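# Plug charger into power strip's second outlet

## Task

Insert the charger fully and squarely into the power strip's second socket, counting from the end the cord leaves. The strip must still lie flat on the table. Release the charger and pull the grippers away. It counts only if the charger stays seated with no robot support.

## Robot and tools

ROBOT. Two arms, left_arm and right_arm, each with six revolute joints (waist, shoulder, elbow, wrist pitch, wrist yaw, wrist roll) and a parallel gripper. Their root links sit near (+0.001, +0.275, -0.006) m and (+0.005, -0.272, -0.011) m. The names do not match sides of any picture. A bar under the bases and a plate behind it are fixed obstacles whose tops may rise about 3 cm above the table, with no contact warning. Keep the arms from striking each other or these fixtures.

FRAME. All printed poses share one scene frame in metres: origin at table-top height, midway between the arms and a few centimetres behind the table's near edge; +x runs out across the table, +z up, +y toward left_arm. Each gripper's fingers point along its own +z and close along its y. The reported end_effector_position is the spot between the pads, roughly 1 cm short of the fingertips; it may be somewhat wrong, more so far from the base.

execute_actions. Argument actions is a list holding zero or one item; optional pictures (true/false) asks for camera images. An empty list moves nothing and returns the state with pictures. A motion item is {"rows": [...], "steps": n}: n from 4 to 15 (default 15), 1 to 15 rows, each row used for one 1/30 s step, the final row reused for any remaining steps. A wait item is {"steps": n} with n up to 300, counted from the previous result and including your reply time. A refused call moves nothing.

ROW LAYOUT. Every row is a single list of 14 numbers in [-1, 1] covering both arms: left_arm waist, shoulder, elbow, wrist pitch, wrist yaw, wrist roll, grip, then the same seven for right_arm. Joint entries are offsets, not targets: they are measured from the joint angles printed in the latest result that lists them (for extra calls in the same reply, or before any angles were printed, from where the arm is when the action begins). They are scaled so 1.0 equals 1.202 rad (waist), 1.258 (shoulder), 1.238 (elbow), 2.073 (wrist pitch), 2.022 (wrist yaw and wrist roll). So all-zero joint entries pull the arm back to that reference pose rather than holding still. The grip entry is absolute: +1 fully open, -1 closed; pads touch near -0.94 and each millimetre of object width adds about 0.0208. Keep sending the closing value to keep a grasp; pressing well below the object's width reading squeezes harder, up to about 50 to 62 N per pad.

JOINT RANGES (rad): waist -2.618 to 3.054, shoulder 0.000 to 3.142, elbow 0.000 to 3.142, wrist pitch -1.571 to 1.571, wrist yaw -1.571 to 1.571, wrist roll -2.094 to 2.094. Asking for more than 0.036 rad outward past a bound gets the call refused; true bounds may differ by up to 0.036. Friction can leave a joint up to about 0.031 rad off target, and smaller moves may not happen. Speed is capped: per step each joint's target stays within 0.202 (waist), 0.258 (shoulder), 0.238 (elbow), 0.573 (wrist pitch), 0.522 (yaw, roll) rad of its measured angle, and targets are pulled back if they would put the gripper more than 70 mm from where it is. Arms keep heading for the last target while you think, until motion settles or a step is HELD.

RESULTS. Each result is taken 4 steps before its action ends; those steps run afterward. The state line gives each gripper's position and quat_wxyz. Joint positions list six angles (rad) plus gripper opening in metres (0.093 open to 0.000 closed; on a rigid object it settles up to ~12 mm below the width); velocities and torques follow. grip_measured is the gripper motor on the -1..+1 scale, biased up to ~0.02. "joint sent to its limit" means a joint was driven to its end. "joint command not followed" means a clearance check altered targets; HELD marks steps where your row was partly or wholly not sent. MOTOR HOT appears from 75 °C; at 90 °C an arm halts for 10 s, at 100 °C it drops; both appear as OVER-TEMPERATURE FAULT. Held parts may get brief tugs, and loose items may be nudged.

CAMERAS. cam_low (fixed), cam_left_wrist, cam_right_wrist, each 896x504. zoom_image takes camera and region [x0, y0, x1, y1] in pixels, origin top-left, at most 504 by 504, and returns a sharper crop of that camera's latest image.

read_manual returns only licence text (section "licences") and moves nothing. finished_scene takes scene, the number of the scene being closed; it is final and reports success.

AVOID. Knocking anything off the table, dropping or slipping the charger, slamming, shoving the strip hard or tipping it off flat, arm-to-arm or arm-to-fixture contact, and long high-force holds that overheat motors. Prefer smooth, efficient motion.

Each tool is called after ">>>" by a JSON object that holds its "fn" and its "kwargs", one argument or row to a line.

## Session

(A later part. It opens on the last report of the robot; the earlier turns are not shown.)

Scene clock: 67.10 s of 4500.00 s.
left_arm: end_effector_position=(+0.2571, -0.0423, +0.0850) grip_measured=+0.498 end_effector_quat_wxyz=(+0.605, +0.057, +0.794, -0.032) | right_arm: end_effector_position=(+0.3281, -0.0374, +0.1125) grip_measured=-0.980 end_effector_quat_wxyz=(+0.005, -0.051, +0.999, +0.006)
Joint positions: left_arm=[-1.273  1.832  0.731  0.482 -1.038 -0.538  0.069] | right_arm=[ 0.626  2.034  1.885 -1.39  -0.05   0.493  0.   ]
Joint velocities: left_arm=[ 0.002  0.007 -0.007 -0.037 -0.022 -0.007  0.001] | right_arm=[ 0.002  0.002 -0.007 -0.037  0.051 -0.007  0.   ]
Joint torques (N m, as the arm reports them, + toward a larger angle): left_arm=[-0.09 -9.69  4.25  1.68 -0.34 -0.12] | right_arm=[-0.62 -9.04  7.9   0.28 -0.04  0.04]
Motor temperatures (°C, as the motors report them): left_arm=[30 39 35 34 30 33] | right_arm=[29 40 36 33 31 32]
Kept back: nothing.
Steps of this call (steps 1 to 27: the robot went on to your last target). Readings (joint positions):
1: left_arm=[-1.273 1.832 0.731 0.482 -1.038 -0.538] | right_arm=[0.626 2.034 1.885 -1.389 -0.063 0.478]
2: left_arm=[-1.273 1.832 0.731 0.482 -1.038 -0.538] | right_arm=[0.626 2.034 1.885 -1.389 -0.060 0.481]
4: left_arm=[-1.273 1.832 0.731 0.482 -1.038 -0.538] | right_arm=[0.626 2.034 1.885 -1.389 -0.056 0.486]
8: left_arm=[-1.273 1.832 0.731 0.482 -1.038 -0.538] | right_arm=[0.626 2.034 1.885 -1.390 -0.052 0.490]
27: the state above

>>> {"fn": "execute_actions", "kwargs": {
  "actions": [
    {"rows": [[0,0,0,0.004,0,0,0.5,-0.010,0,-0.006,0.003,0,0,-1],[0,0,0,0.004,0,0,0.5,-0.014,0,-0.014,0.007,0,0,-1],[0,0,0,0.004,0,0,0.5,-0.017,0,-0.023,0.012,0,0,-1],[0,0,0,0.004,0,0,0.5,-0.020,0,-0.033,0.017,0,0,-1],[0,0,0,0.004,0,0,0.5,-0.022,0,-0.043,0.022,0,0,-1],[0,0,0,0.004,0,0,0.5,-0.023,0,-0.053,0.027,0,0,-1],[0,0,0,0.004,0,0,0.5,-0.023,0,-0.061,0.031,0,0,-1],[0,0,0,0.004,0,0,0.5,-0.023,0,-0.068,0.035,0,0,-1],[0,0,0,0.004,0,0,0.5,-0.023,0,-0.072,0.037,0,0,-1],[0,0,0,0.004,0,0,0.5,-0.023,0,-0.074,0.038,0,0,-1]], "steps": 15}
  ],
  "pictures": false
}}

>>> {"fn": "execute_actions", "kwargs": {
  "actions": [
    {"steps": 8}
  ],
  "pictures": true
}}

Scene clock: 68.03 s of 4500.00 s.
left_arm: end_effector_position=(+0.2571, -0.0423, +0.0850) grip_measured=+0.498 end_effector_quat_wxyz=(+0.605, +0.057, +0.794, -0.032) | right_arm: end_effector_position=(+0.3267, -0.0448, +0.0953) grip_measured=-0.980 end_effector_quat_wxyz=(-0.006, -0.044, +0.999, -0.000)
Joint positions: left_arm=[-1.273  1.832  0.731  0.482 -1.038 -0.538  0.069] | right_arm=[ 0.614  2.034  1.816 -1.345 -0.05   0.493  0.   ]
Joint velocities: left_arm=[ 0.007 -0.002  0.002  0.007 -0.007 -0.007  0.001] | right_arm=[-0.017 -0.007 -0.007  0.022  0.037 -0.022  0.   ]
Joint torques (N m, as the arm reports them, + toward a larger angle): left_arm=[ 0.12 -8.36  6.47  1.82 -0.25 -0.04] | right_arm=[ -1.07 -10.29   4.85   0.76  -0.17  -0.02]
Motor temperatures (°C, as the motors report them): left_arm=[30 39 35 34 30 33] | right_arm=[29 40 36 33 31 32]
Steps of this call (steps 1 to 15: the robot went on to your last target; steps 16 to 17: nothing new was sent; steps 18 to 28: the first 11 steps of this action). Readings (joint positions):
18: left_arm=[-1.273 1.832 0.731 0.482 -1.038 -0.538] | right_arm=[0.626 2.034 1.885 -1.390 -0.050 0.493]
19: left_arm=[-1.273 1.832 0.731 0.482 -1.038 -0.538] | right_arm=[0.626 2.034 1.885 -1.390 -0.050 0.493]
21: left_arm=[-1.273 1.832 0.731 0.482 -1.038 -0.538] | right_arm=[0.625 2.034 1.879 -1.382 -0.050 0.493]
25: left_arm=[-1.273 1.832 0.731 0.482 -1.038 -0.538] | right_arm=[0.617 2.034 1.835 -1.356 -0.050 0.493]
28: the state above

Scene clock: 68.30 s of 4500.00 s.
left_arm: end_effector_position=(+0.2571, -0.0423, +0.0850) grip_measured=+0.498 end_effector_quat_wxyz=(+0.605, +0.057, +0.794, -0.032) | right_arm: end_effector_position=(+0.3285, -0.0436, +0.0953) grip_measured=-0.980 end_effector_quat_wxyz=(-0.002, -0.044, +0.999, +0.002)
Joint positions: left_arm=[-1.273  1.832  0.731  0.482 -1.038 -0.538  0.069] | right_arm=[ 0.614  2.034  1.816 -1.337 -0.05   0.493  0.   ]
Joint velocities: left_arm=[ 0.002  0.002  0.007 -0.037  0.022 -0.066  0.   ] | right_arm=[ 0.012  0.012 -0.007  0.037 -0.007  0.022  0.   ]
Joint torques (N m, as the arm reports them, + toward a larger angle): left_arm=[ 0.16 -8.32  6.44  1.81 -0.24 -0.04] | right_arm=[ -1.08 -10.23   4.83   0.79  -0.17  -0.03]
Motor temperatures (°C, as the motors report them): left_arm=[30 39 35 34 30 33] | right_arm=[29 40 36 33 31 32]
Kept back: nothing.
Steps of this call (steps 1 to 4: the last 4 steps of your previous action; steps 5 to 8: the robot went on to your last target). Readings (joint positions):
1: left_arm=[-1.273 1.832 0.731 0.482 -1.038 -0.538] | right_arm=[0.614 2.034 1.816 -1.342 -0.050 0.493]
2: left_arm=[-1.273 1.832 0.731 0.482 -1.038 -0.538] | right_arm=[0.614 2.034 1.816 -1.339 -0.050 0.493]
4: left_arm=[-1.273 1.832 0.731 0.482 -1.038 -0.538] | right_arm=[0.614 2.034 1.816 -1.337 -0.050 0.493]
8: the state above
camera_calibration (this result's frames):
cam_left_wrist: T_world_to_cam=[[-0.133372, -0.990929, -0.0164957, -0.011363], [-0.64452, 0.0993676, -0.758103, 0.273888], [0.752866, -0.0904779, -0.651926, -0.0565663], [0, 0, 0, 1]] pos_world=[0.217598, -0.0435935, 0.170571]
cam_right_wrist: T_world_to_cam=[[0.080566, -0.996657, -0.0135806, -0.069041], [-0.901397, -0.0786675, 0.425786, 0.290429], [-0.425431, -0.0220624, -0.904722, 0.304786], [0, 0, 0, 1]] pos_world=[0.39702, -0.0392385, 0.151148]

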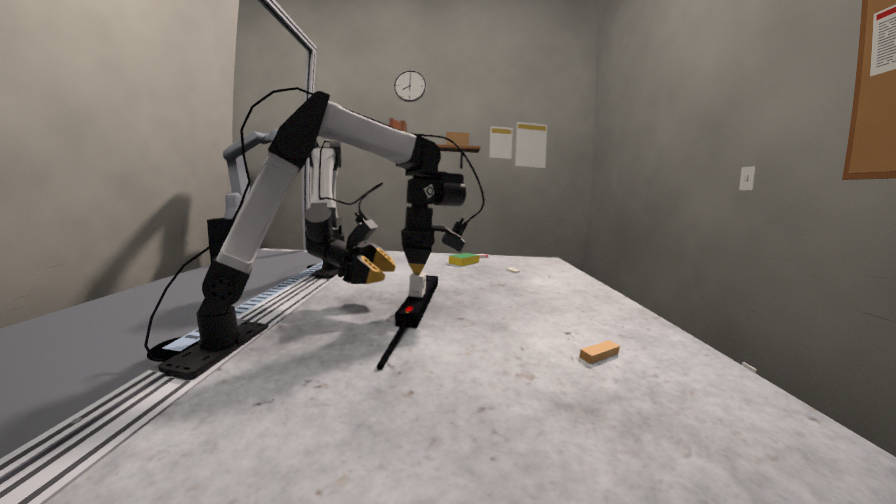

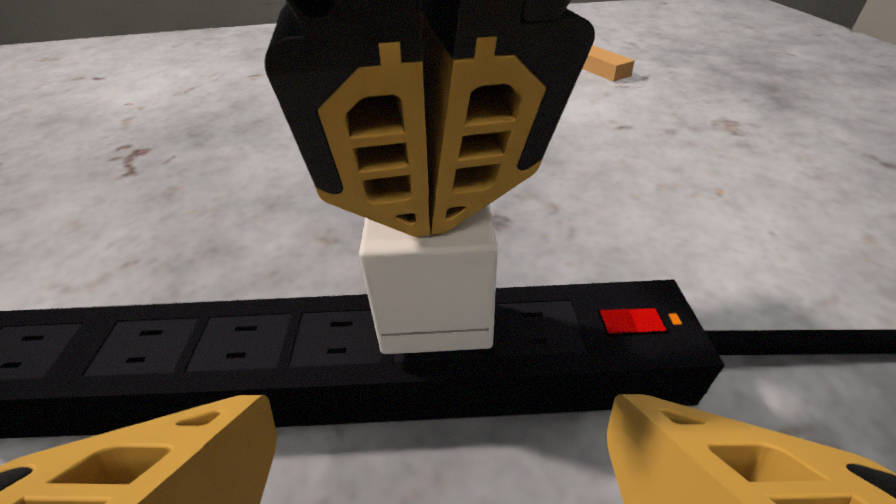

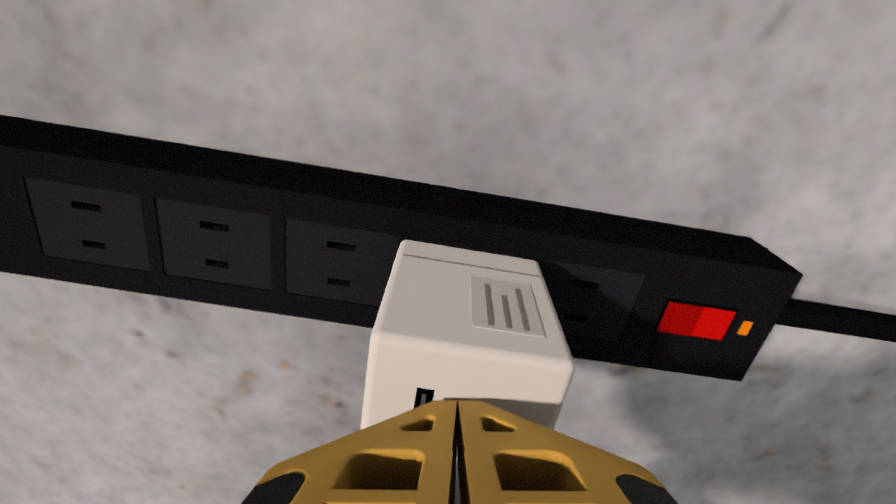

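>>> {"fn": "zoom_image", "kwargs": {
  "camera": "cam_low",
  "region": [390, 240, 450, 310]
}}

Region (390, 240, 450, 310) of cam_low's 896x504 image, scaled by 7.200, with more detail than that image has; it fills the left 432 columns of this view, and the rest is white.

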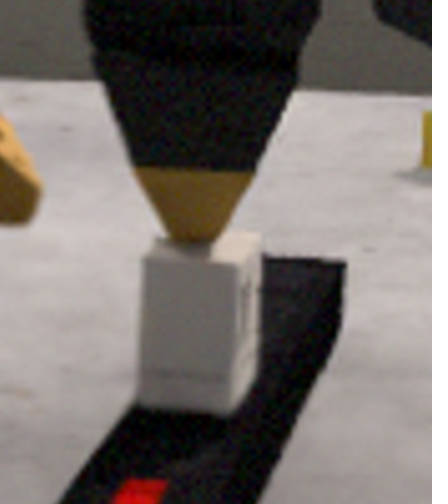

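>>> {"fn": "execute_actions", "kwargs": {
  "actions": [
    {"rows": [[0,0,0,0.004,0,0,0.5,0,0,-0.01,0.008,0.004,0,-1],[0,0,0,0.004,0,0,0.5,0,0,-0.01,0.011,0.008,0,-1],[0,0,0,0.004,0,0,0.5,0,0,-0.01,0.013,0.011,0,-1],[0,0,0,0.004,0,0,0.5,0,0,-0.01,0.014,0.011,0,-1],[0,0,0,0.004,0,0,0.5,0,0.004,-0.01,0.014,0.011,0,-1],[0,0,0,0.004,0,0,0.5,0,0.008,-0.01,0.014,0.011,0,-1],[0,0,0,0.004,0,0,0.5,0,0.012,-0.01,0.014,0.011,0,-1],[0,0,0,0.004,0,0,0.5,0,0.015,-0.01,0.014,0.011,0,-1],[0,0,0,0.004,0,0,0.5,0,0.018,-0.01,0.014,0.011,0,-1],[0,0,0,0.004,0,0,0.5,0,0.020,-0.01,0.014,0.011,0,-1],[0,0,0,0.004,0,0,0.5,0,0.022,-0.01,0.014,0.011,0,-1],[0,0,0,0.004,0,0,0.5,0,0.024,-0.01,0.014,0.011,0,-1]], "steps": 15}
  ],
  "pictures": false
}}

>>> {"fn": "execute_actions", "kwargs": {
  "actions": [
    {"steps": 8}
  ],
  "pictures": true
}}

>>> {"fn": "zoom_image", "kwargs": {
  "camera": "cam_low",
  "region": [390, 240, 450, 310]
}}

Scene clock: 69.90 s of 4500.00 s.
left_arm: end_effector_position=(+0.2571, -0.0423, +0.0850) grip_measured=+0.498 end_effector_quat_wxyz=(+0.605, +0.057, +0.794, -0.032) | right_arm: end_effector_position=(+0.3286, -0.0436, +0.0953) grip_measured=-0.980 end_effector_quat_wxyz=(-0.001, -0.044, +0.999, +0.002)
Joint positions: left_arm=[-1.273  1.832  0.731  0.482 -1.038 -0.538  0.069] | right_arm=[ 0.614  2.034  1.816 -1.336 -0.049  0.493  0.   ]
Joint velocities: left_arm=[-0.007 -0.002  0.007 -0.022 -0.007  0.007 -0.   ] | right_arm=[-0.007 -0.007  0.007  0.037  0.022 -0.125  0.   ]
Joint torques (N m, as the arm reports them, + toward a larger angle): left_arm=[ 0.16 -8.29  6.5   1.82 -0.25 -0.04] | right_arm=[ 0.15 -8.22  5.65  0.81  0.04 -0.02]
Motor temperatures (°C, as the motors report them): left_arm=[30 40 35 34 30 33] | right_arm=[29 40 36 33 31 32]
Steps of this call (steps 1 to 15: the robot went on to your last target; steps 16 to 37: nothing new was sent; steps 38 to 48: the first 11 steps of this action). Readings (joint positions):
38: left_arm=[-1.273 1.832 0.731 0.482 -1.038 -0.538] | right_arm=[0.614 2.034 1.816 -1.337 -0.050 0.493]
39: left_arm=[-1.273 1.832 0.731 0.482 -1.038 -0.538] | right_arm=[0.614 2.034 1.816 -1.337 -0.050 0.493]
41: left_arm=[-1.273 1.832 0.731 0.482 -1.038 -0.538] | right_arm=[0.614 2.034 1.816 -1.337 -0.049 0.493]
45: left_arm=[-1.273 1.832 0.731 0.482 -1.038 -0.538] | right_arm=[0.614 2.034 1.816 -1.336 -0.049 0.493]
48: the state above

Scene clock: 70.17 s of 4500.00 s.
left_arm: end_effector_position=(+0.2571, -0.0423, +0.0850) grip_measured=+0.498 end_effector_quat_wxyz=(+0.605, +0.057, +0.794, -0.032) | right_arm: end_effector_position=(+0.3286, -0.0436, +0.0953) grip_measured=-0.980 end_effector_quat_wxyz=(-0.001, -0.044, +0.999, +0.002)
Joint positions: left_arm=[-1.273  1.832  0.731  0.482 -1.038 -0.538  0.069] | right_arm=[ 0.614  2.034  1.816 -1.336 -0.049  0.493  0.   ]
Joint velocities: left_arm=[-0.007  0.017  0.012  0.022  0.007 -0.037 -0.001] | right_arm=[ 0.007  0.002  0.007  0.022 -0.066  0.051  0.   ]
Joint torques (N m, as the arm reports them, + toward a larger angle): left_arm=[ 0.15 -8.35  6.44  1.81 -0.25 -0.04] | right_arm=[ 0.14 -8.02  5.61  0.82  0.04 -0.03]
Motor temperatures (°C, as the motors report them): left_arm=[30 40 35 34 30 33] | right_arm=[29 40 36 33 31 32]
Kept back: nothing.
Steps of this call (steps 1 to 4: the last 4 steps of your previous action; steps 5 to 8: the robot went on to your last target). Readings (joint positions):
1: left_arm=[-1.273 1.832 0.731 0.482 -1.038 -0.538] | right_arm=[0.614 2.034 1.816 -1.336 -0.049 0.493]
2: left_arm=[-1.273 1.832 0.731 0.482 -1.038 -0.538] | right_arm=[0.614 2.034 1.816 -1.336 -0.049 0.493]
4: left_arm=[-1.273 1.832 0.731 0.482 -1.038 -0.538] | right_arm=[0.614 2.034 1.816 -1.336 -0.049 0.493]
8: the state above
camera_calibration (this result's frames):
cam_left_wrist: T_world_to_cam=[[-0.133372, -0.990929, -0.0164957, -0.011363], [-0.64452, 0.0993676, -0.758103, 0.273888], [0.752866, -0.0904779, -0.651926, -0.0565663], [0, 0, 0, 1]] pos_world=[0.217598, -0.0435935, 0.170571]
cam_right_wrist: T_world_to_cam=[[0.0805901, -0.996657, -0.0134293, -0.0690752], [-0.901621, -0.0786363, 0.425319, 0.29065], [-0.424953, -0.0221683, -0.904944, 0.304693], [0, 0, 0, 1]] pos_world=[0.397103, -0.0392341, 0.151184]

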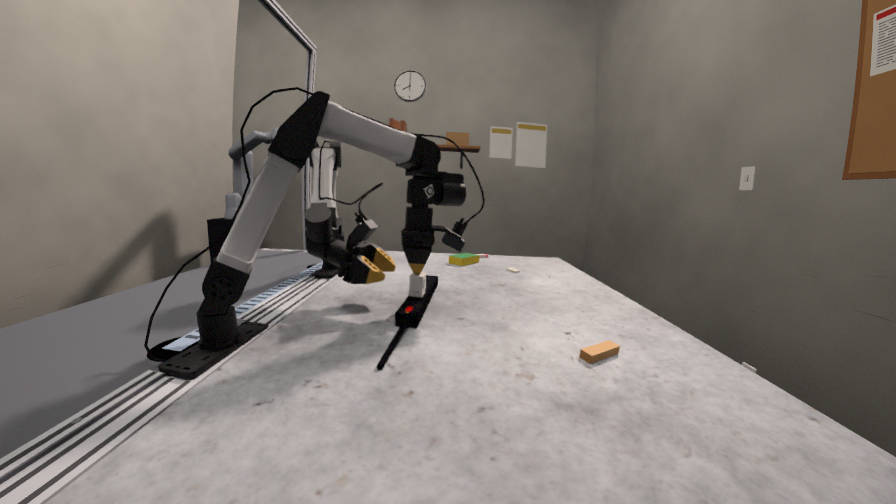

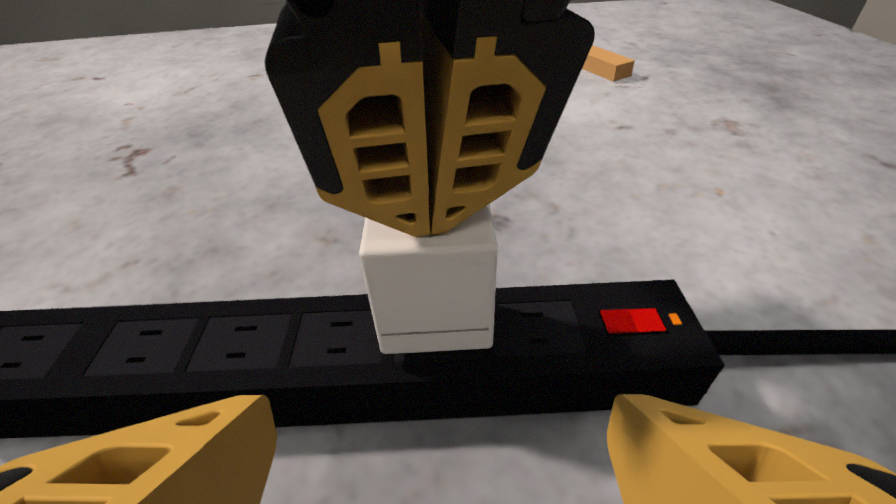

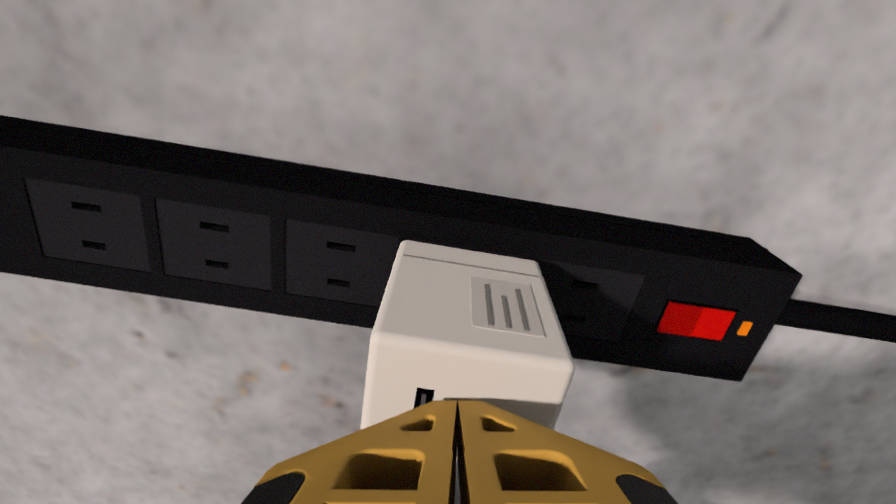

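Region (390, 240, 450, 310) of cam_low's 896x504 image, scaled by 7.200, with more detail than that image has; it fills the left 432 columns of this view, and the rest is white.

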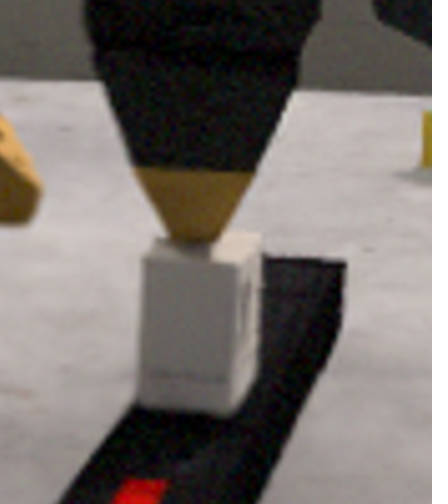

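>>> {"fn": "execute_actions", "kwargs": {
  "actions": [
    {"rows": [[0,0,0,0.004,0,0,0.5,0,0.028,-0.012,0.010,0.004,0,-1],[0,0,0,0.004,0,0,0.5,0,0.033,-0.014,0.010,0.004,0,-1],[0,0,0,0.004,0,0,0.5,0,0.038,-0.016,0.010,0.004,0,-1],[0,0,0,0.004,0,0,0.5,0,0.043,-0.018,0.010,0.004,0,-1],[0,0,0,0.004,0,0,0.5,0,0.048,-0.021,0.010,0.004,0,-1],[0,0,0,0.004,0,0,0.5,0,0.053,-0.023,0.010,0.004,0,-1],[0,0,0,0.004,0,0,0.5,0,0.058,-0.026,0.010,0.004,0,-1],[0,0,0,0.004,0,0,0.5,0,0.063,-0.028,0.010,0.004,0,-1],[0,0,0,0.004,0,0,0.5,0,0.068,-0.031,0.010,0.004,0,-1],[0,0,0,0.004,0,0,0.5,0,0.073,-0.033,0.010,0.004,0,-1],[0,0,0,0.004,0,0,0.5,0,0.078,-0.035,0.010,0.004,0,-1],[0,0,0,0.004,0,0,0.5,0,0.082,-0.037,0.010,0.004,0,-1]], "steps": 15}
  ],
  "pictures": false
}}

>>> {"fn": "execute_actions", "kwargs": {
  "actions": [
    {"steps": 6}
  ],
  "pictures": false
}}

Scene clock: 70.97 s of 4500.00 s.
left_arm: end_effector_position=(+0.2571, -0.0423, +0.0850) grip_measured=+0.498 end_effector_quat_wxyz=(+0.605, +0.057, +0.794, -0.032) | right_arm: end_effector_position=(+0.3286, -0.0438, +0.0928) grip_measured=-0.980 end_effector_quat_wxyz=(-0.004, -0.044, +0.999, +0.001)
Joint positions: left_arm=[-1.273  1.832  0.731  0.482 -1.038 -0.538  0.069] | right_arm=[ 0.614  2.041  1.816 -1.336 -0.049  0.493  0.   ]
Joint velocities: left_arm=[-0.012  0.017 -0.007  0.037  0.022  0.066 -0.001] | right_arm=[ 0.002  0.002  0.002  0.007  0.037 -0.051  0.   ]
Joint torques (N m, as the arm reports them, + toward a larger angle): left_arm=[ 0.21 -8.33  6.45  1.81 -0.24 -0.04] | right_arm=[ 0.14 -3.5   3.19  0.72 -0.09 -0.02]
Motor temperatures (°C, as the motors report them): left_arm=[30 40 35 34 30 33] | right_arm=[29 40 36 33 31 32]
Steps of this call (steps 1 to 13: the robot went on to your last target; steps 14 to 24: the first 11 steps of this action). Readings (joint positions):
14: left_arm=[-1.273 1.832 0.731 0.482 -1.038 -0.538] | right_arm=[0.614 2.034 1.816 -1.336 -0.049 0.493]
15: left_arm=[-1.273 1.832 0.731 0.482 -1.038 -0.538] | right_arm=[0.614 2.034 1.816 -1.336 -0.049 0.493]
17: left_arm=[-1.273 1.832 0.731 0.482 -1.038 -0.538] | right_arm=[0.614 2.036 1.816 -1.336 -0.049 0.493]
21: left_arm=[-1.273 1.832 0.731 0.482 -1.038 -0.538] | right_arm=[0.614 2.039 1.816 -1.336 -0.049 0.493]
24: the state above

Scene clock: 71.17 s of 4500.00 s.
left_arm: end_effector_position=(+0.2571, -0.0423, +0.0850) grip_measured=+0.498 end_effector_quat_wxyz=(+0.605, +0.057, +0.794, -0.032) | right_arm: end_effector_position=(+0.3286, -0.0438, +0.0927) grip_measured=-0.980 end_effector_quat_wxyz=(-0.004, -0.044, +0.999, +0.000)
Joint positions: left_arm=[-1.273  1.832  0.731  0.482 -1.038 -0.538  0.069] | right_arm=[ 0.614  2.041  1.816 -1.336 -0.049  0.493  0.   ]
Joint velocities: left_arm=[ 0.007 -0.002 -0.007 -0.037  0.007 -0.022  0.   ] | right_arm=[-0.012 -0.007 -0.007  0.037 -0.007  0.022  0.   ]
Joint torques (N m, as the arm reports them, + toward a larger angle): left_arm=[ 0.12 -8.34  6.43  1.82 -0.24 -0.04] | right_arm=[ 0.15 -3.15  3.01  0.71 -0.09 -0.02]
Motor temperatures (°C, as the motors report them): left_arm=[30 40 35 34 30 33] | right_arm=[29 40 36 33 31 32]
Kept back: nothing.
Steps of this call (steps 1 to 4: the last 4 steps of your previous action; steps 5 to 6: the robot went on to your last target). Readings (joint positions):
1: left_arm=[-1.273 1.832 0.731 0.482 -1.038 -0.538] | right_arm=[0.614 2.041 1.816 -1.336 -0.049 0.493]
2: left_arm=[-1.273 1.832 0.731 0.482 -1.038 -0.538] | right_arm=[0.614 2.041 1.816 -1.336 -0.049 0.493]
4: left_arm=[-1.273 1.832 0.731 0.482 -1.038 -0.538] | right_arm=[0.614 2.041 1.816 -1.336 -0.049 0.493]
6: the state above

>>> {"fn": "execute_actions", "kwargs": {
  "actions": [
    {"rows": [[0,0,0,0.004,0,0,0.5,0,0.078,-0.037,0.010,0.004,0,-1],[0,0,0,0.004,0,0,0.5,0,0.082,-0.038,0.010,0.004,0,-1],[0,0,0,0.004,0,0,0.5,0,0.086,-0.039,0.010,0.004,0,-1],[0,0,0,0.004,0,0,0.5,0,0.090,-0.040,0.010,0.004,0,-1],[0,0,0,0.004,0,0,0.5,0,0.094,-0.041,0.010,0.004,0,-1],[0,0,0,0.004,0,0,0.5,0,0.098,-0.042,0.010,0.004,0,-1],[0,0,0,0.004,0,0,0.5,0,0.102,-0.043,0.010,0.004,0,-1],[0,0,0,0.004,0,0,0.5,0,0.106,-0.044,0.010,0.004,0,-1],[0,0,0,0.004,0,0,0.5,0,0.110,-0.045,0.010,0.004,0,-1],[0,0,0,0.004,0,0,0.5,0,0.114,-0.046,0.010,0.004,0,-1]], "steps": 15}
  ],
  "pictures": false
}}

>>> {"fn": "execute_actions", "kwargs": {
  "actions": [
    {"steps": 6}
  ],
  "pictures": true
}}

Scene clock: 71.83 s of 4500.00 s.
left_arm: end_effector_position=(+0.2571, -0.0423, +0.0850) grip_measured=+0.498 end_effector_quat_wxyz=(+0.605, +0.057, +0.794, -0.032) | right_arm: end_effector_position=(+0.3266, -0.0444, +0.0861) grip_measured=-0.980 end_effector_quat_wxyz=(-0.017, -0.044, +0.999, -0.004)
Joint positions: left_arm=[-1.273  1.832  0.731  0.482 -1.038 -0.538  0.069] | right_arm=[ 0.614  2.059  1.816 -1.344 -0.055  0.493  0.   ]
Joint velocities: left_arm=[ 0.002 -0.007  0.012 -0.007 -0.051 -0.037 -0.001] | right_arm=[-0.007  0.002 -0.022 -0.051 -0.095 -0.007  0.   ]
Joint torques (N m, as the arm reports them, + toward a larger angle): left_arm=[ 0.17 -8.32  6.45  1.82 -0.25 -0.03] | right_arm=[ 0.21 -1.11  2.09  0.76 -0.05 -0.03]
Motor temperatures (°C, as the motors report them): left_arm=[30 40 35 34 30 33] | right_arm=[29 40 36 33 31 32]
Steps of this call (steps 1 to 9: the robot went on to your last target; steps 10 to 20: the first 11 steps of this action). Readings (joint positions):
10: left_arm=[-1.273 1.832 0.731 0.482 -1.038 -0.538] | right_arm=[0.614 2.041 1.816 -1.336 -0.049 0.493]
11: left_arm=[-1.273 1.832 0.731 0.482 -1.038 -0.538] | right_arm=[0.614 2.041 1.816 -1.336 -0.049 0.493]
13: left_arm=[-1.273 1.832 0.731 0.482 -1.038 -0.538] | right_arm=[0.614 2.044 1.816 -1.336 -0.049 0.493]
17: left_arm=[-1.273 1.832 0.731 0.482 -1.038 -0.538] | right_arm=[0.614 2.059 1.816 -1.344 -0.055 0.493]
20: the state above

Scene clock: 72.03 s of 4500.00 s.
left_arm: end_effector_position=(+0.2571, -0.0423, +0.0850) grip_measured=+0.498 end_effector_quat_wxyz=(+0.605, +0.057, +0.794, -0.032) | right_arm: end_effector_position=(+0.3266, -0.0444, +0.0861) grip_measured=-0.980 end_effector_quat_wxyz=(-0.017, -0.044, +0.999, -0.004)
Joint positions: left_arm=[-1.273  1.832  0.731  0.482 -1.038 -0.538  0.069] | right_arm=[ 0.614  2.059  1.816 -1.344 -0.055  0.493  0.   ]
Joint velocities: left_arm=[-0.002 -0.012 -0.012  0.037 -0.007 -0.051  0.   ] | right_arm=[-0.022  0.017 -0.002  0.007 -0.051 -0.022  0.   ]
Joint torques (N m, as the arm reports them, + toward a larger angle): left_arm=[ 0.15 -8.35  6.51  1.81 -0.24 -0.03] | right_arm=[ 0.16 -1.11  2.02  0.75 -0.04 -0.03]
Motor temperatures (°C, as the motors report them): left_arm=[30 40 35 34 30 33] | right_arm=[29 40 36 33 31 32]
Kept back: nothing.
Steps of this call (steps 1 to 4: the last 4 steps of your previous action; steps 5 to 6: the robot went on to your last target). Readings (joint positions):
1: left_arm=[-1.273 1.832 0.731 0.482 -1.038 -0.538] | right_arm=[0.614 2.059 1.816 -1.344 -0.055 0.493]
2: left_arm=[-1.273 1.832 0.731 0.482 -1.038 -0.538] | right_arm=[0.614 2.059 1.816 -1.344 -0.055 0.493]
4: left_arm=[-1.273 1.832 0.731 0.482 -1.038 -0.538] | right_arm=[0.614 2.059 1.816 -1.344 -0.055 0.493]
6: the state above
camera_calibration (this result's frames):
cam_left_wrist: T_world_to_cam=[[-0.133372, -0.990929, -0.0164957, -0.011363], [-0.64452, 0.0993676, -0.758103, 0.273888], [0.752866, -0.0904779, -0.651926, -0.0565663], [0, 0, 0, 1]] pos_world=[0.217598, -0.0435935, 0.170571]
cam_right_wrist: T_world_to_cam=[[0.0788419, -0.996884, -0.00251767, -0.0701655], [-0.888559, -0.0714191, 0.453169, 0.286317], [-0.451936, -0.0334916, -0.891421, 0.302624], [0, 0, 0, 1]] pos_world=[0.396708, -0.039363, 0.139839]

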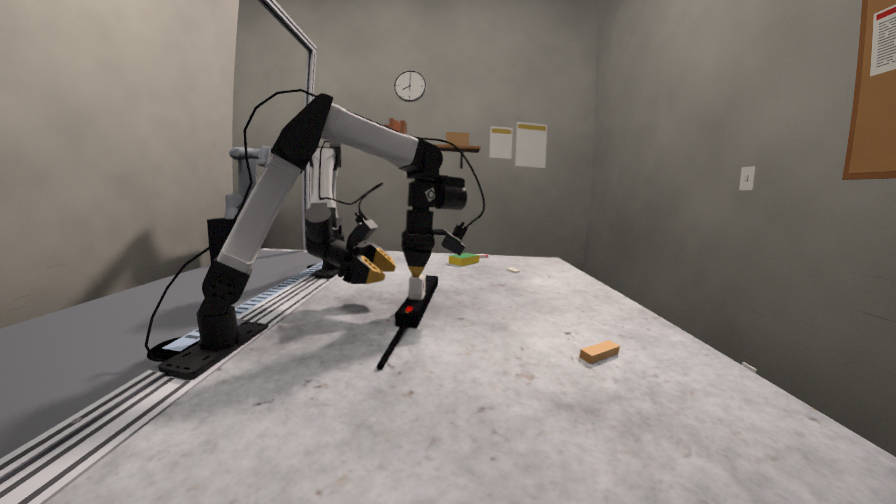

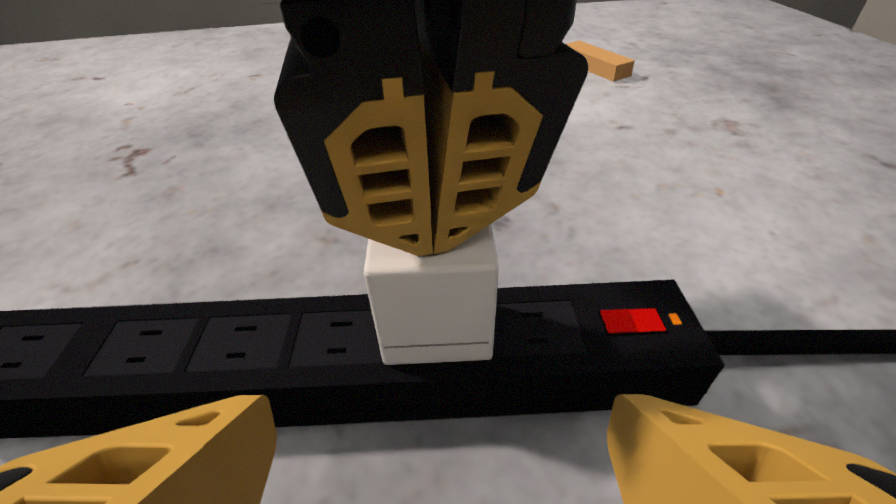

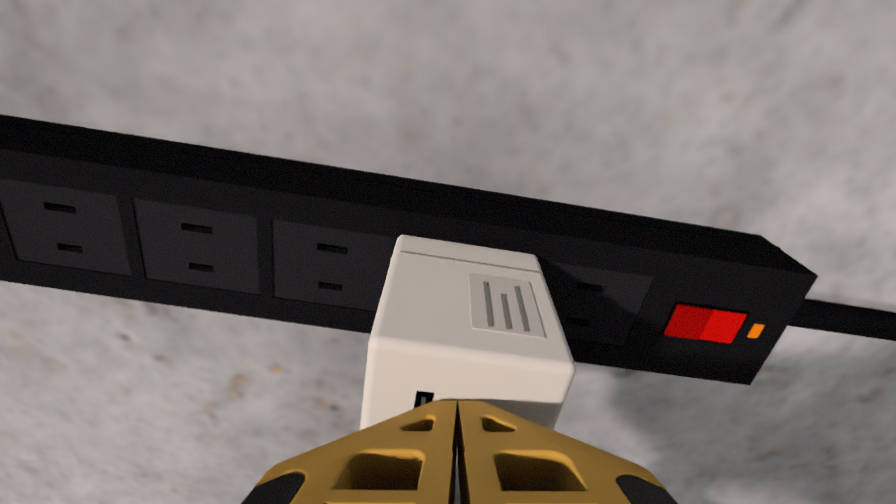

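>>> {"fn": "zoom_image", "kwargs": {
  "camera": "cam_left_wrist",
  "region": [330, 230, 540, 400]
}}

>>> {"fn": "zoom_image", "kwargs": {
  "camera": "cam_low",
  "region": [390, 250, 450, 320]
}}

Region (330, 230, 540, 400) of cam_left_wrist's 896x504 image, scaled by 2.400, with more detail than that image has; it fills the top 408 rows of this view, and the rest is white.

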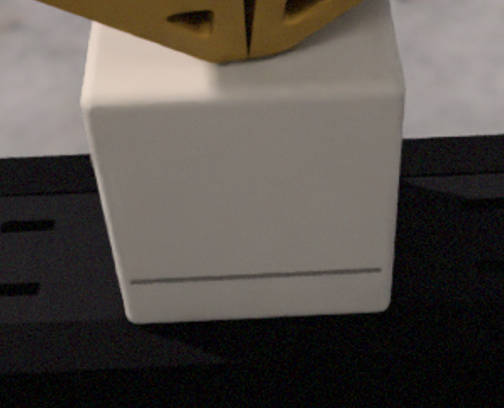

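Region (390, 250, 450, 320) of cam_low's 896x504 image, scaled by 7.200, with more detail than that image has; it fills the left 432 columns of this view, and the rest is white.

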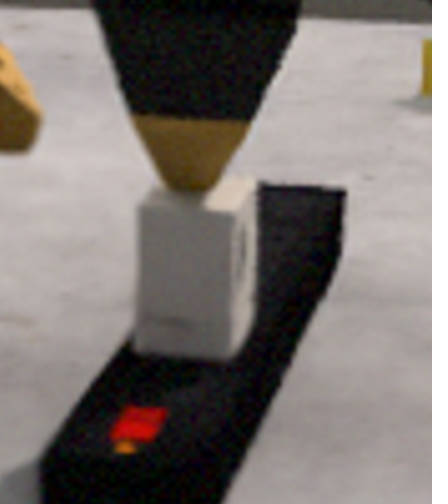

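>>> {"fn": "execute_actions", "kwargs": {
  "actions": [
    {"rows": [[0,-0.005,0,0.004,0,0,0.5,0,0.085,-0.04,0.008,0,0,-1],[0,-0.012,0,0.004,0,0,0.5,0,0.068,-0.032,0.006,0,0,-1],[0,-0.022,0,0.004,0,0,0.5,0,0.05,-0.024,0.004,0,0,-1],[0,-0.035,0,0.004,0,0,0.5,0,0.032,-0.016,0.002,0,0,-1],[0,-0.05,0,0.004,0,0,0.5,0,0.015,-0.008,0,0,0,-1],[0,-0.067,0,0.004,0,0,0.5,0,0,0,0,0,0,-1],[0,-0.085,0,0.004,0,0,0.5,0,-0.012,0,0,0,0,-1],[0,-0.103,0,0.004,0,0,0.5,0,-0.026,0,0,0,0,-1],[0,-0.121,0,0.004,0,0,0.5,0,-0.042,0,0,0,0,-1],[0,-0.139,0,0.004,0,0,0.5,0,-0.06,0,0,0,0,-1],[0,-0.156,0,0.004,0,0,0.5,0,-0.08,0,0,0,0,-1],[0,-0.172,0,0.004,0,0,0.5,0,-0.10,0,0,0,0,-1],[0,-0.186,0,0.004,0,0,0.5,-0.01,-0.12,0,0,0,0,-1],[0,-0.198,0,0.004,0,0,0.5,-0.025,-0.14,0,0,0,0,-1],[0,-0.208,0,0.004,0,0,0.5,-0.045,-0.16,0,0,0,0,-1]], "steps": 15}
  ],
  "pictures": false
}}

Scene clock: 73.40 s of 4500.00 s.
left_arm: end_effector_position=(+0.2557, -0.0426, +0.1338) grip_measured=+0.498 end_effector_quat_wxyz=(+0.623, +0.022, +0.778, -0.081) | right_arm: end_effector_position=(+0.3270, -0.0435, +0.0973) grip_measured=-0.980 end_effector_quat_wxyz=(-0.004, -0.044, +0.999, +0.004)
Joint positions: left_arm=[-1.273  1.696  0.731  0.476 -1.038 -0.538  0.069] | right_arm=[ 0.614  2.032  1.821 -1.346 -0.055  0.493  0.   ]
Joint velocities: left_arm=[ 0.017 -0.74  -0.022  0.007 -0.037 -0.037 -0.001] | right_arm=[-0.012 -0.379 -0.002  0.007  0.022  0.007  0.   ]
Joint torques (N m, as the arm reports them, + toward a larger angle): left_arm=[-0.11 -8.88  7.03  1.93 -0.19 -0.03] | right_arm=[  0.17 -14.17   6.28   0.48  -0.18  -0.02]
Motor temperatures (°C, as the motors report them): left_arm=[30 40 35 34 30 33] | right_arm=[29 40 36 33 31 32]
Steps of this call (steps 1 to 15: the robot went on to your last target; steps 16 to 30: nothing new was sent; steps 31 to 41: the first 11 steps of this action). Readings (joint positions):
31: left_arm=[-1.273 1.832 0.731 0.482 -1.038 -0.538] | right_arm=[0.614 2.059 1.816 -1.344 -0.055 0.493]
32: left_arm=[-1.273 1.832 0.731 0.482 -1.038 -0.538] | right_arm=[0.614 2.059 1.817 -1.345 -0.055 0.493]
34: left_arm=[-1.273 1.830 0.731 0.481 -1.038 -0.538] | right_arm=[0.614 2.058 1.821 -1.347 -0.055 0.493]
38: left_arm=[-1.273 1.772 0.731 0.476 -1.038 -0.538] | right_arm=[0.614 2.052 1.821 -1.346 -0.055 0.493]
41: the state above

>>> {"fn": "execute_actions", "kwargs": {
  "actions": [
    {"rows": [[0,-0.105,0,0.004,0,0,0.5,-0.06,-0.15,0,0,0,0,-1],[0,-0.11,0,0.004,0,0,0.5,-0.08,-0.162,0,0,0,0,-1],[0,-0.113,0,0.004,0,0,0.5,-0.105,-0.174,0,0,0,0,-1],[0,-0.115,0,0.004,0,0,0.5,-0.13,-0.185,0,0,0,0,-1],[0,-0.115,0,0.004,0,0,0.5,-0.155,-0.195,0,0,0,0,-1],[0,-0.115,0,0.004,0,0,0.5,-0.18,-0.204,0,0,0,0,-1],[0,-0.115,0,0.004,0,0,0.5,-0.205,-0.212,0,0,0,0,-1],[0,-0.115,0,0.004,0,0,0.5,-0.23,-0.218,0,0,0,0,-1],[0,-0.115,0,0.004,0,0,0.5,-0.25,-0.222,0,0,0,0,-1],[0,-0.115,0,0.004,0,0,0.5,-0.27,-0.224,0,0,0,0,-1],[0,-0.115,0,0.004,0,0,0.5,-0.285,-0.224,0,0,0,0,-1],[0,-0.115,0,0.004,0,0,0.5,-0.296,-0.224,0,0,0,0,-1],[0,-0.115,0,0.004,0,0,0.5,-0.303,-0.224,0,0,0,0,-1]], "steps": 15}
  ],
  "pictures": false
}}

>>> {"fn": "execute_actions", "kwargs": {
  "actions": [
    {"steps": 10}
  ],
  "pictures": true
}}

Scene clock: 74.20 s of 4500.00 s.
left_arm: end_effector_position=(+0.2528, -0.0383, +0.1808) grip_measured=+0.498 end_effector_quat_wxyz=(+0.640, -0.015, +0.757, -0.132) | right_arm: end_effector_position=(+0.3651, -0.1471, +0.1986) grip_measured=-0.980 end_effector_quat_wxyz=(+0.123, +0.097, +0.986, +0.057)
Joint positions: left_arm=[-1.273  1.57   0.731  0.488 -1.038 -0.538  0.069] | right_arm=[ 0.314  1.772  1.821 -1.345 -0.06   0.493  0.   ]
Joint velocities: left_arm=[-0.007  0.002  0.002 -0.037 -0.007 -0.095 -0.   ] | right_arm=[-0.735 -0.266  0.002 -0.007 -0.022 -0.066  0.   ]
Joint torques (N m, as the arm reports them, + toward a larger angle): left_arm=[ 0.13 -8.29  7.71  1.85 -0.13 -0.03] | right_arm=[ 0.34 -8.5   6.81  1.13 -0.15 -0.04]
Motor temperatures (°C, as the motors report them): left_arm=[30 40 35 34 30 33] | right_arm=[29 40 36 33 31 32]
Steps of this call (steps 1 to 4: the last 4 steps of your previous action; steps 5 to 13: the robot went on to your last target; steps 14 to 24: the first 11 steps of this action). Readings (joint positions):
14: left_arm=[-1.273 1.579 0.731 0.490 -1.038 -0.538] | right_arm=[0.569 1.848 1.821 -1.345 -0.056 0.493]
15: left_arm=[-1.273 1.579 0.731 0.490 -1.038 -0.538] | right_arm=[0.565 1.848 1.821 -1.345 -0.057 0.493]
17: left_arm=[-1.273 1.579 0.731 0.489 -1.038 -0.538] | right_arm=[0.537 1.845 1.821 -1.345 -0.060 0.493]
21: left_arm=[-1.273 1.573 0.731 0.488 -1.038 -0.538] | right_arm=[0.411 1.807 1.821 -1.345 -0.062 0.493]
24: the state above

Scene clock: 74.53 s of 4500.00 s.
left_arm: end_effector_position=(+0.2528, -0.0383, +0.1808) grip_measured=+0.498 end_effector_quat_wxyz=(+0.640, -0.015, +0.757, -0.132) | right_arm: end_effector_position=(+0.3702, -0.1696, +0.2044) grip_measured=-0.980 end_effector_quat_wxyz=(+0.133, +0.127, +0.982, +0.055)
Joint positions: left_arm=[-1.273  1.57   0.731  0.488 -1.038 -0.538  0.069] | right_arm=[ 0.254  1.759  1.821 -1.345 -0.056  0.493  0.   ]
Joint velocities: left_arm=[ 0.007 -0.007  0.002 -0.007 -0.007  0.007 -0.001] | right_arm=[ 0.002 -0.017  0.002 -0.037 -0.037  0.007  0.   ]
Joint torques (N m, as the arm reports them, + toward a larger angle): left_arm=[ 0.11 -8.41  7.77  1.85 -0.12 -0.03] | right_arm=[-0.24 -8.72  6.78  1.14 -0.15 -0.04]
Motor temperatures (°C, as the motors report them): left_arm=[30 40 35 34 30 33] | right_arm=[29 40 36 33 31 32]
Kept back: nothing.
Steps of this call (steps 1 to 4: the last 4 steps of your previous action; steps 5 to 10: the robot went on to your last target). Readings (joint positions):
1: left_arm=[-1.273 1.570 0.731 0.488 -1.038 -0.538] | right_arm=[0.291 1.764 1.821 -1.345 -0.059 0.493]
2: left_arm=[-1.273 1.570 0.731 0.488 -1.038 -0.538] | right_arm=[0.273 1.760 1.821 -1.345 -0.058 0.493]
4: left_arm=[-1.273 1.570 0.731 0.488 -1.038 -0.538] | right_arm=[0.255 1.759 1.821 -1.345 -0.056 0.493]
8: left_arm=[-1.273 1.570 0.731 0.488 -1.038 -0.538] | right_arm=[0.254 1.759 1.821 -1.345 -0.056 0.493]
10: the state above
camera_calibration (this result's frames):
cam_left_wrist: T_world_to_cam=[[-0.15022, -0.963431, 0.221889, -0.0442054], [-0.577767, -0.0965729, -0.810468, 0.328452], [0.802259, -0.249949, -0.542132, -0.0289007], [0, 0, 0, 1]] pos_world=[0.206314, -0.0180929, 0.260341]
cam_right_wrist: T_world_to_cam=[[-0.238905, -0.959196, -0.15122, -0.0437227], [-0.960392, 0.2104, 0.182698, 0.392163], [-0.143426, 0.188878, -0.97147, 0.363455], [0, 0, 0, 1]] pos_world=[0.418314, -0.193098, 0.274827]

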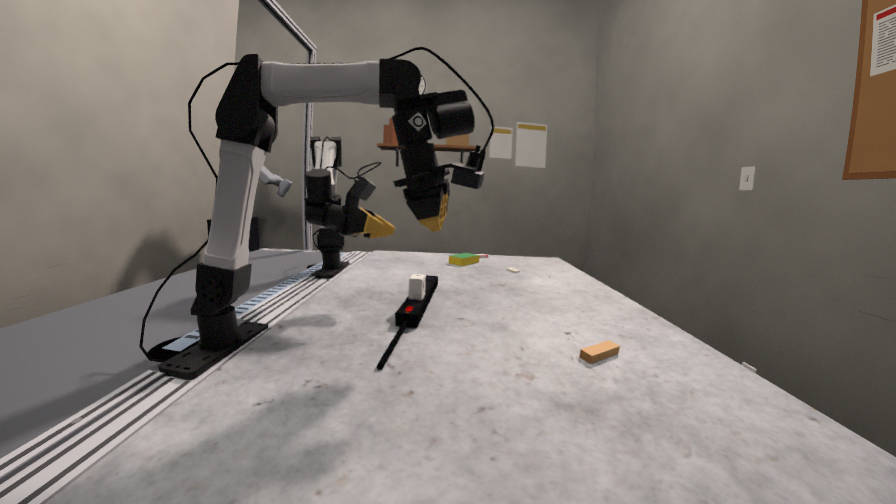

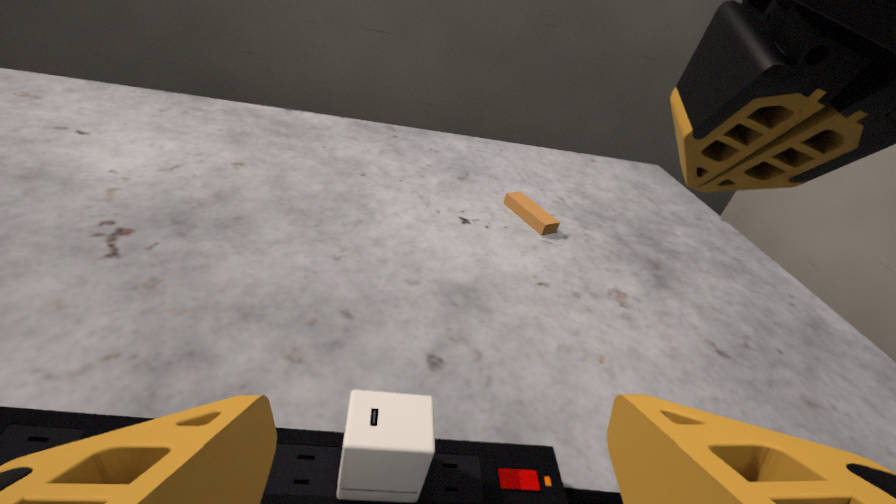

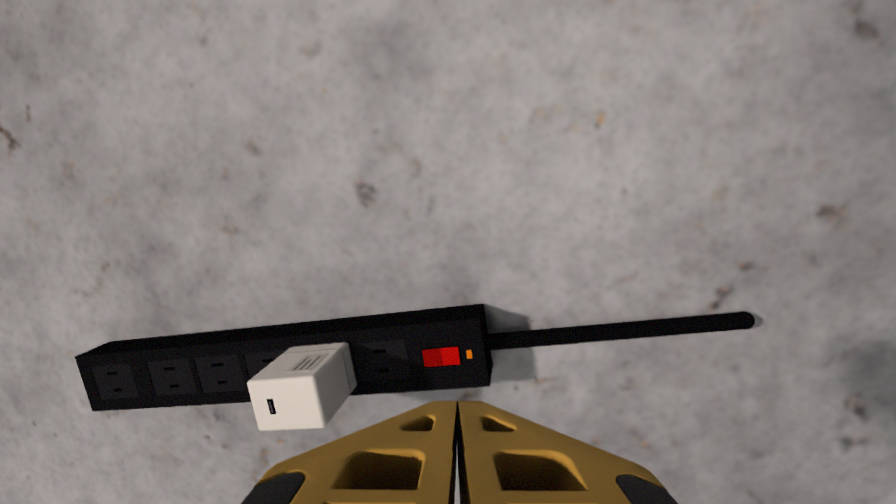

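The charger is seated in outlet 2 and both arms are clear.

>>> {"fn": "finished_scene", "kwargs": {
  "scene": 1
}}

The scene is finished: the task was done.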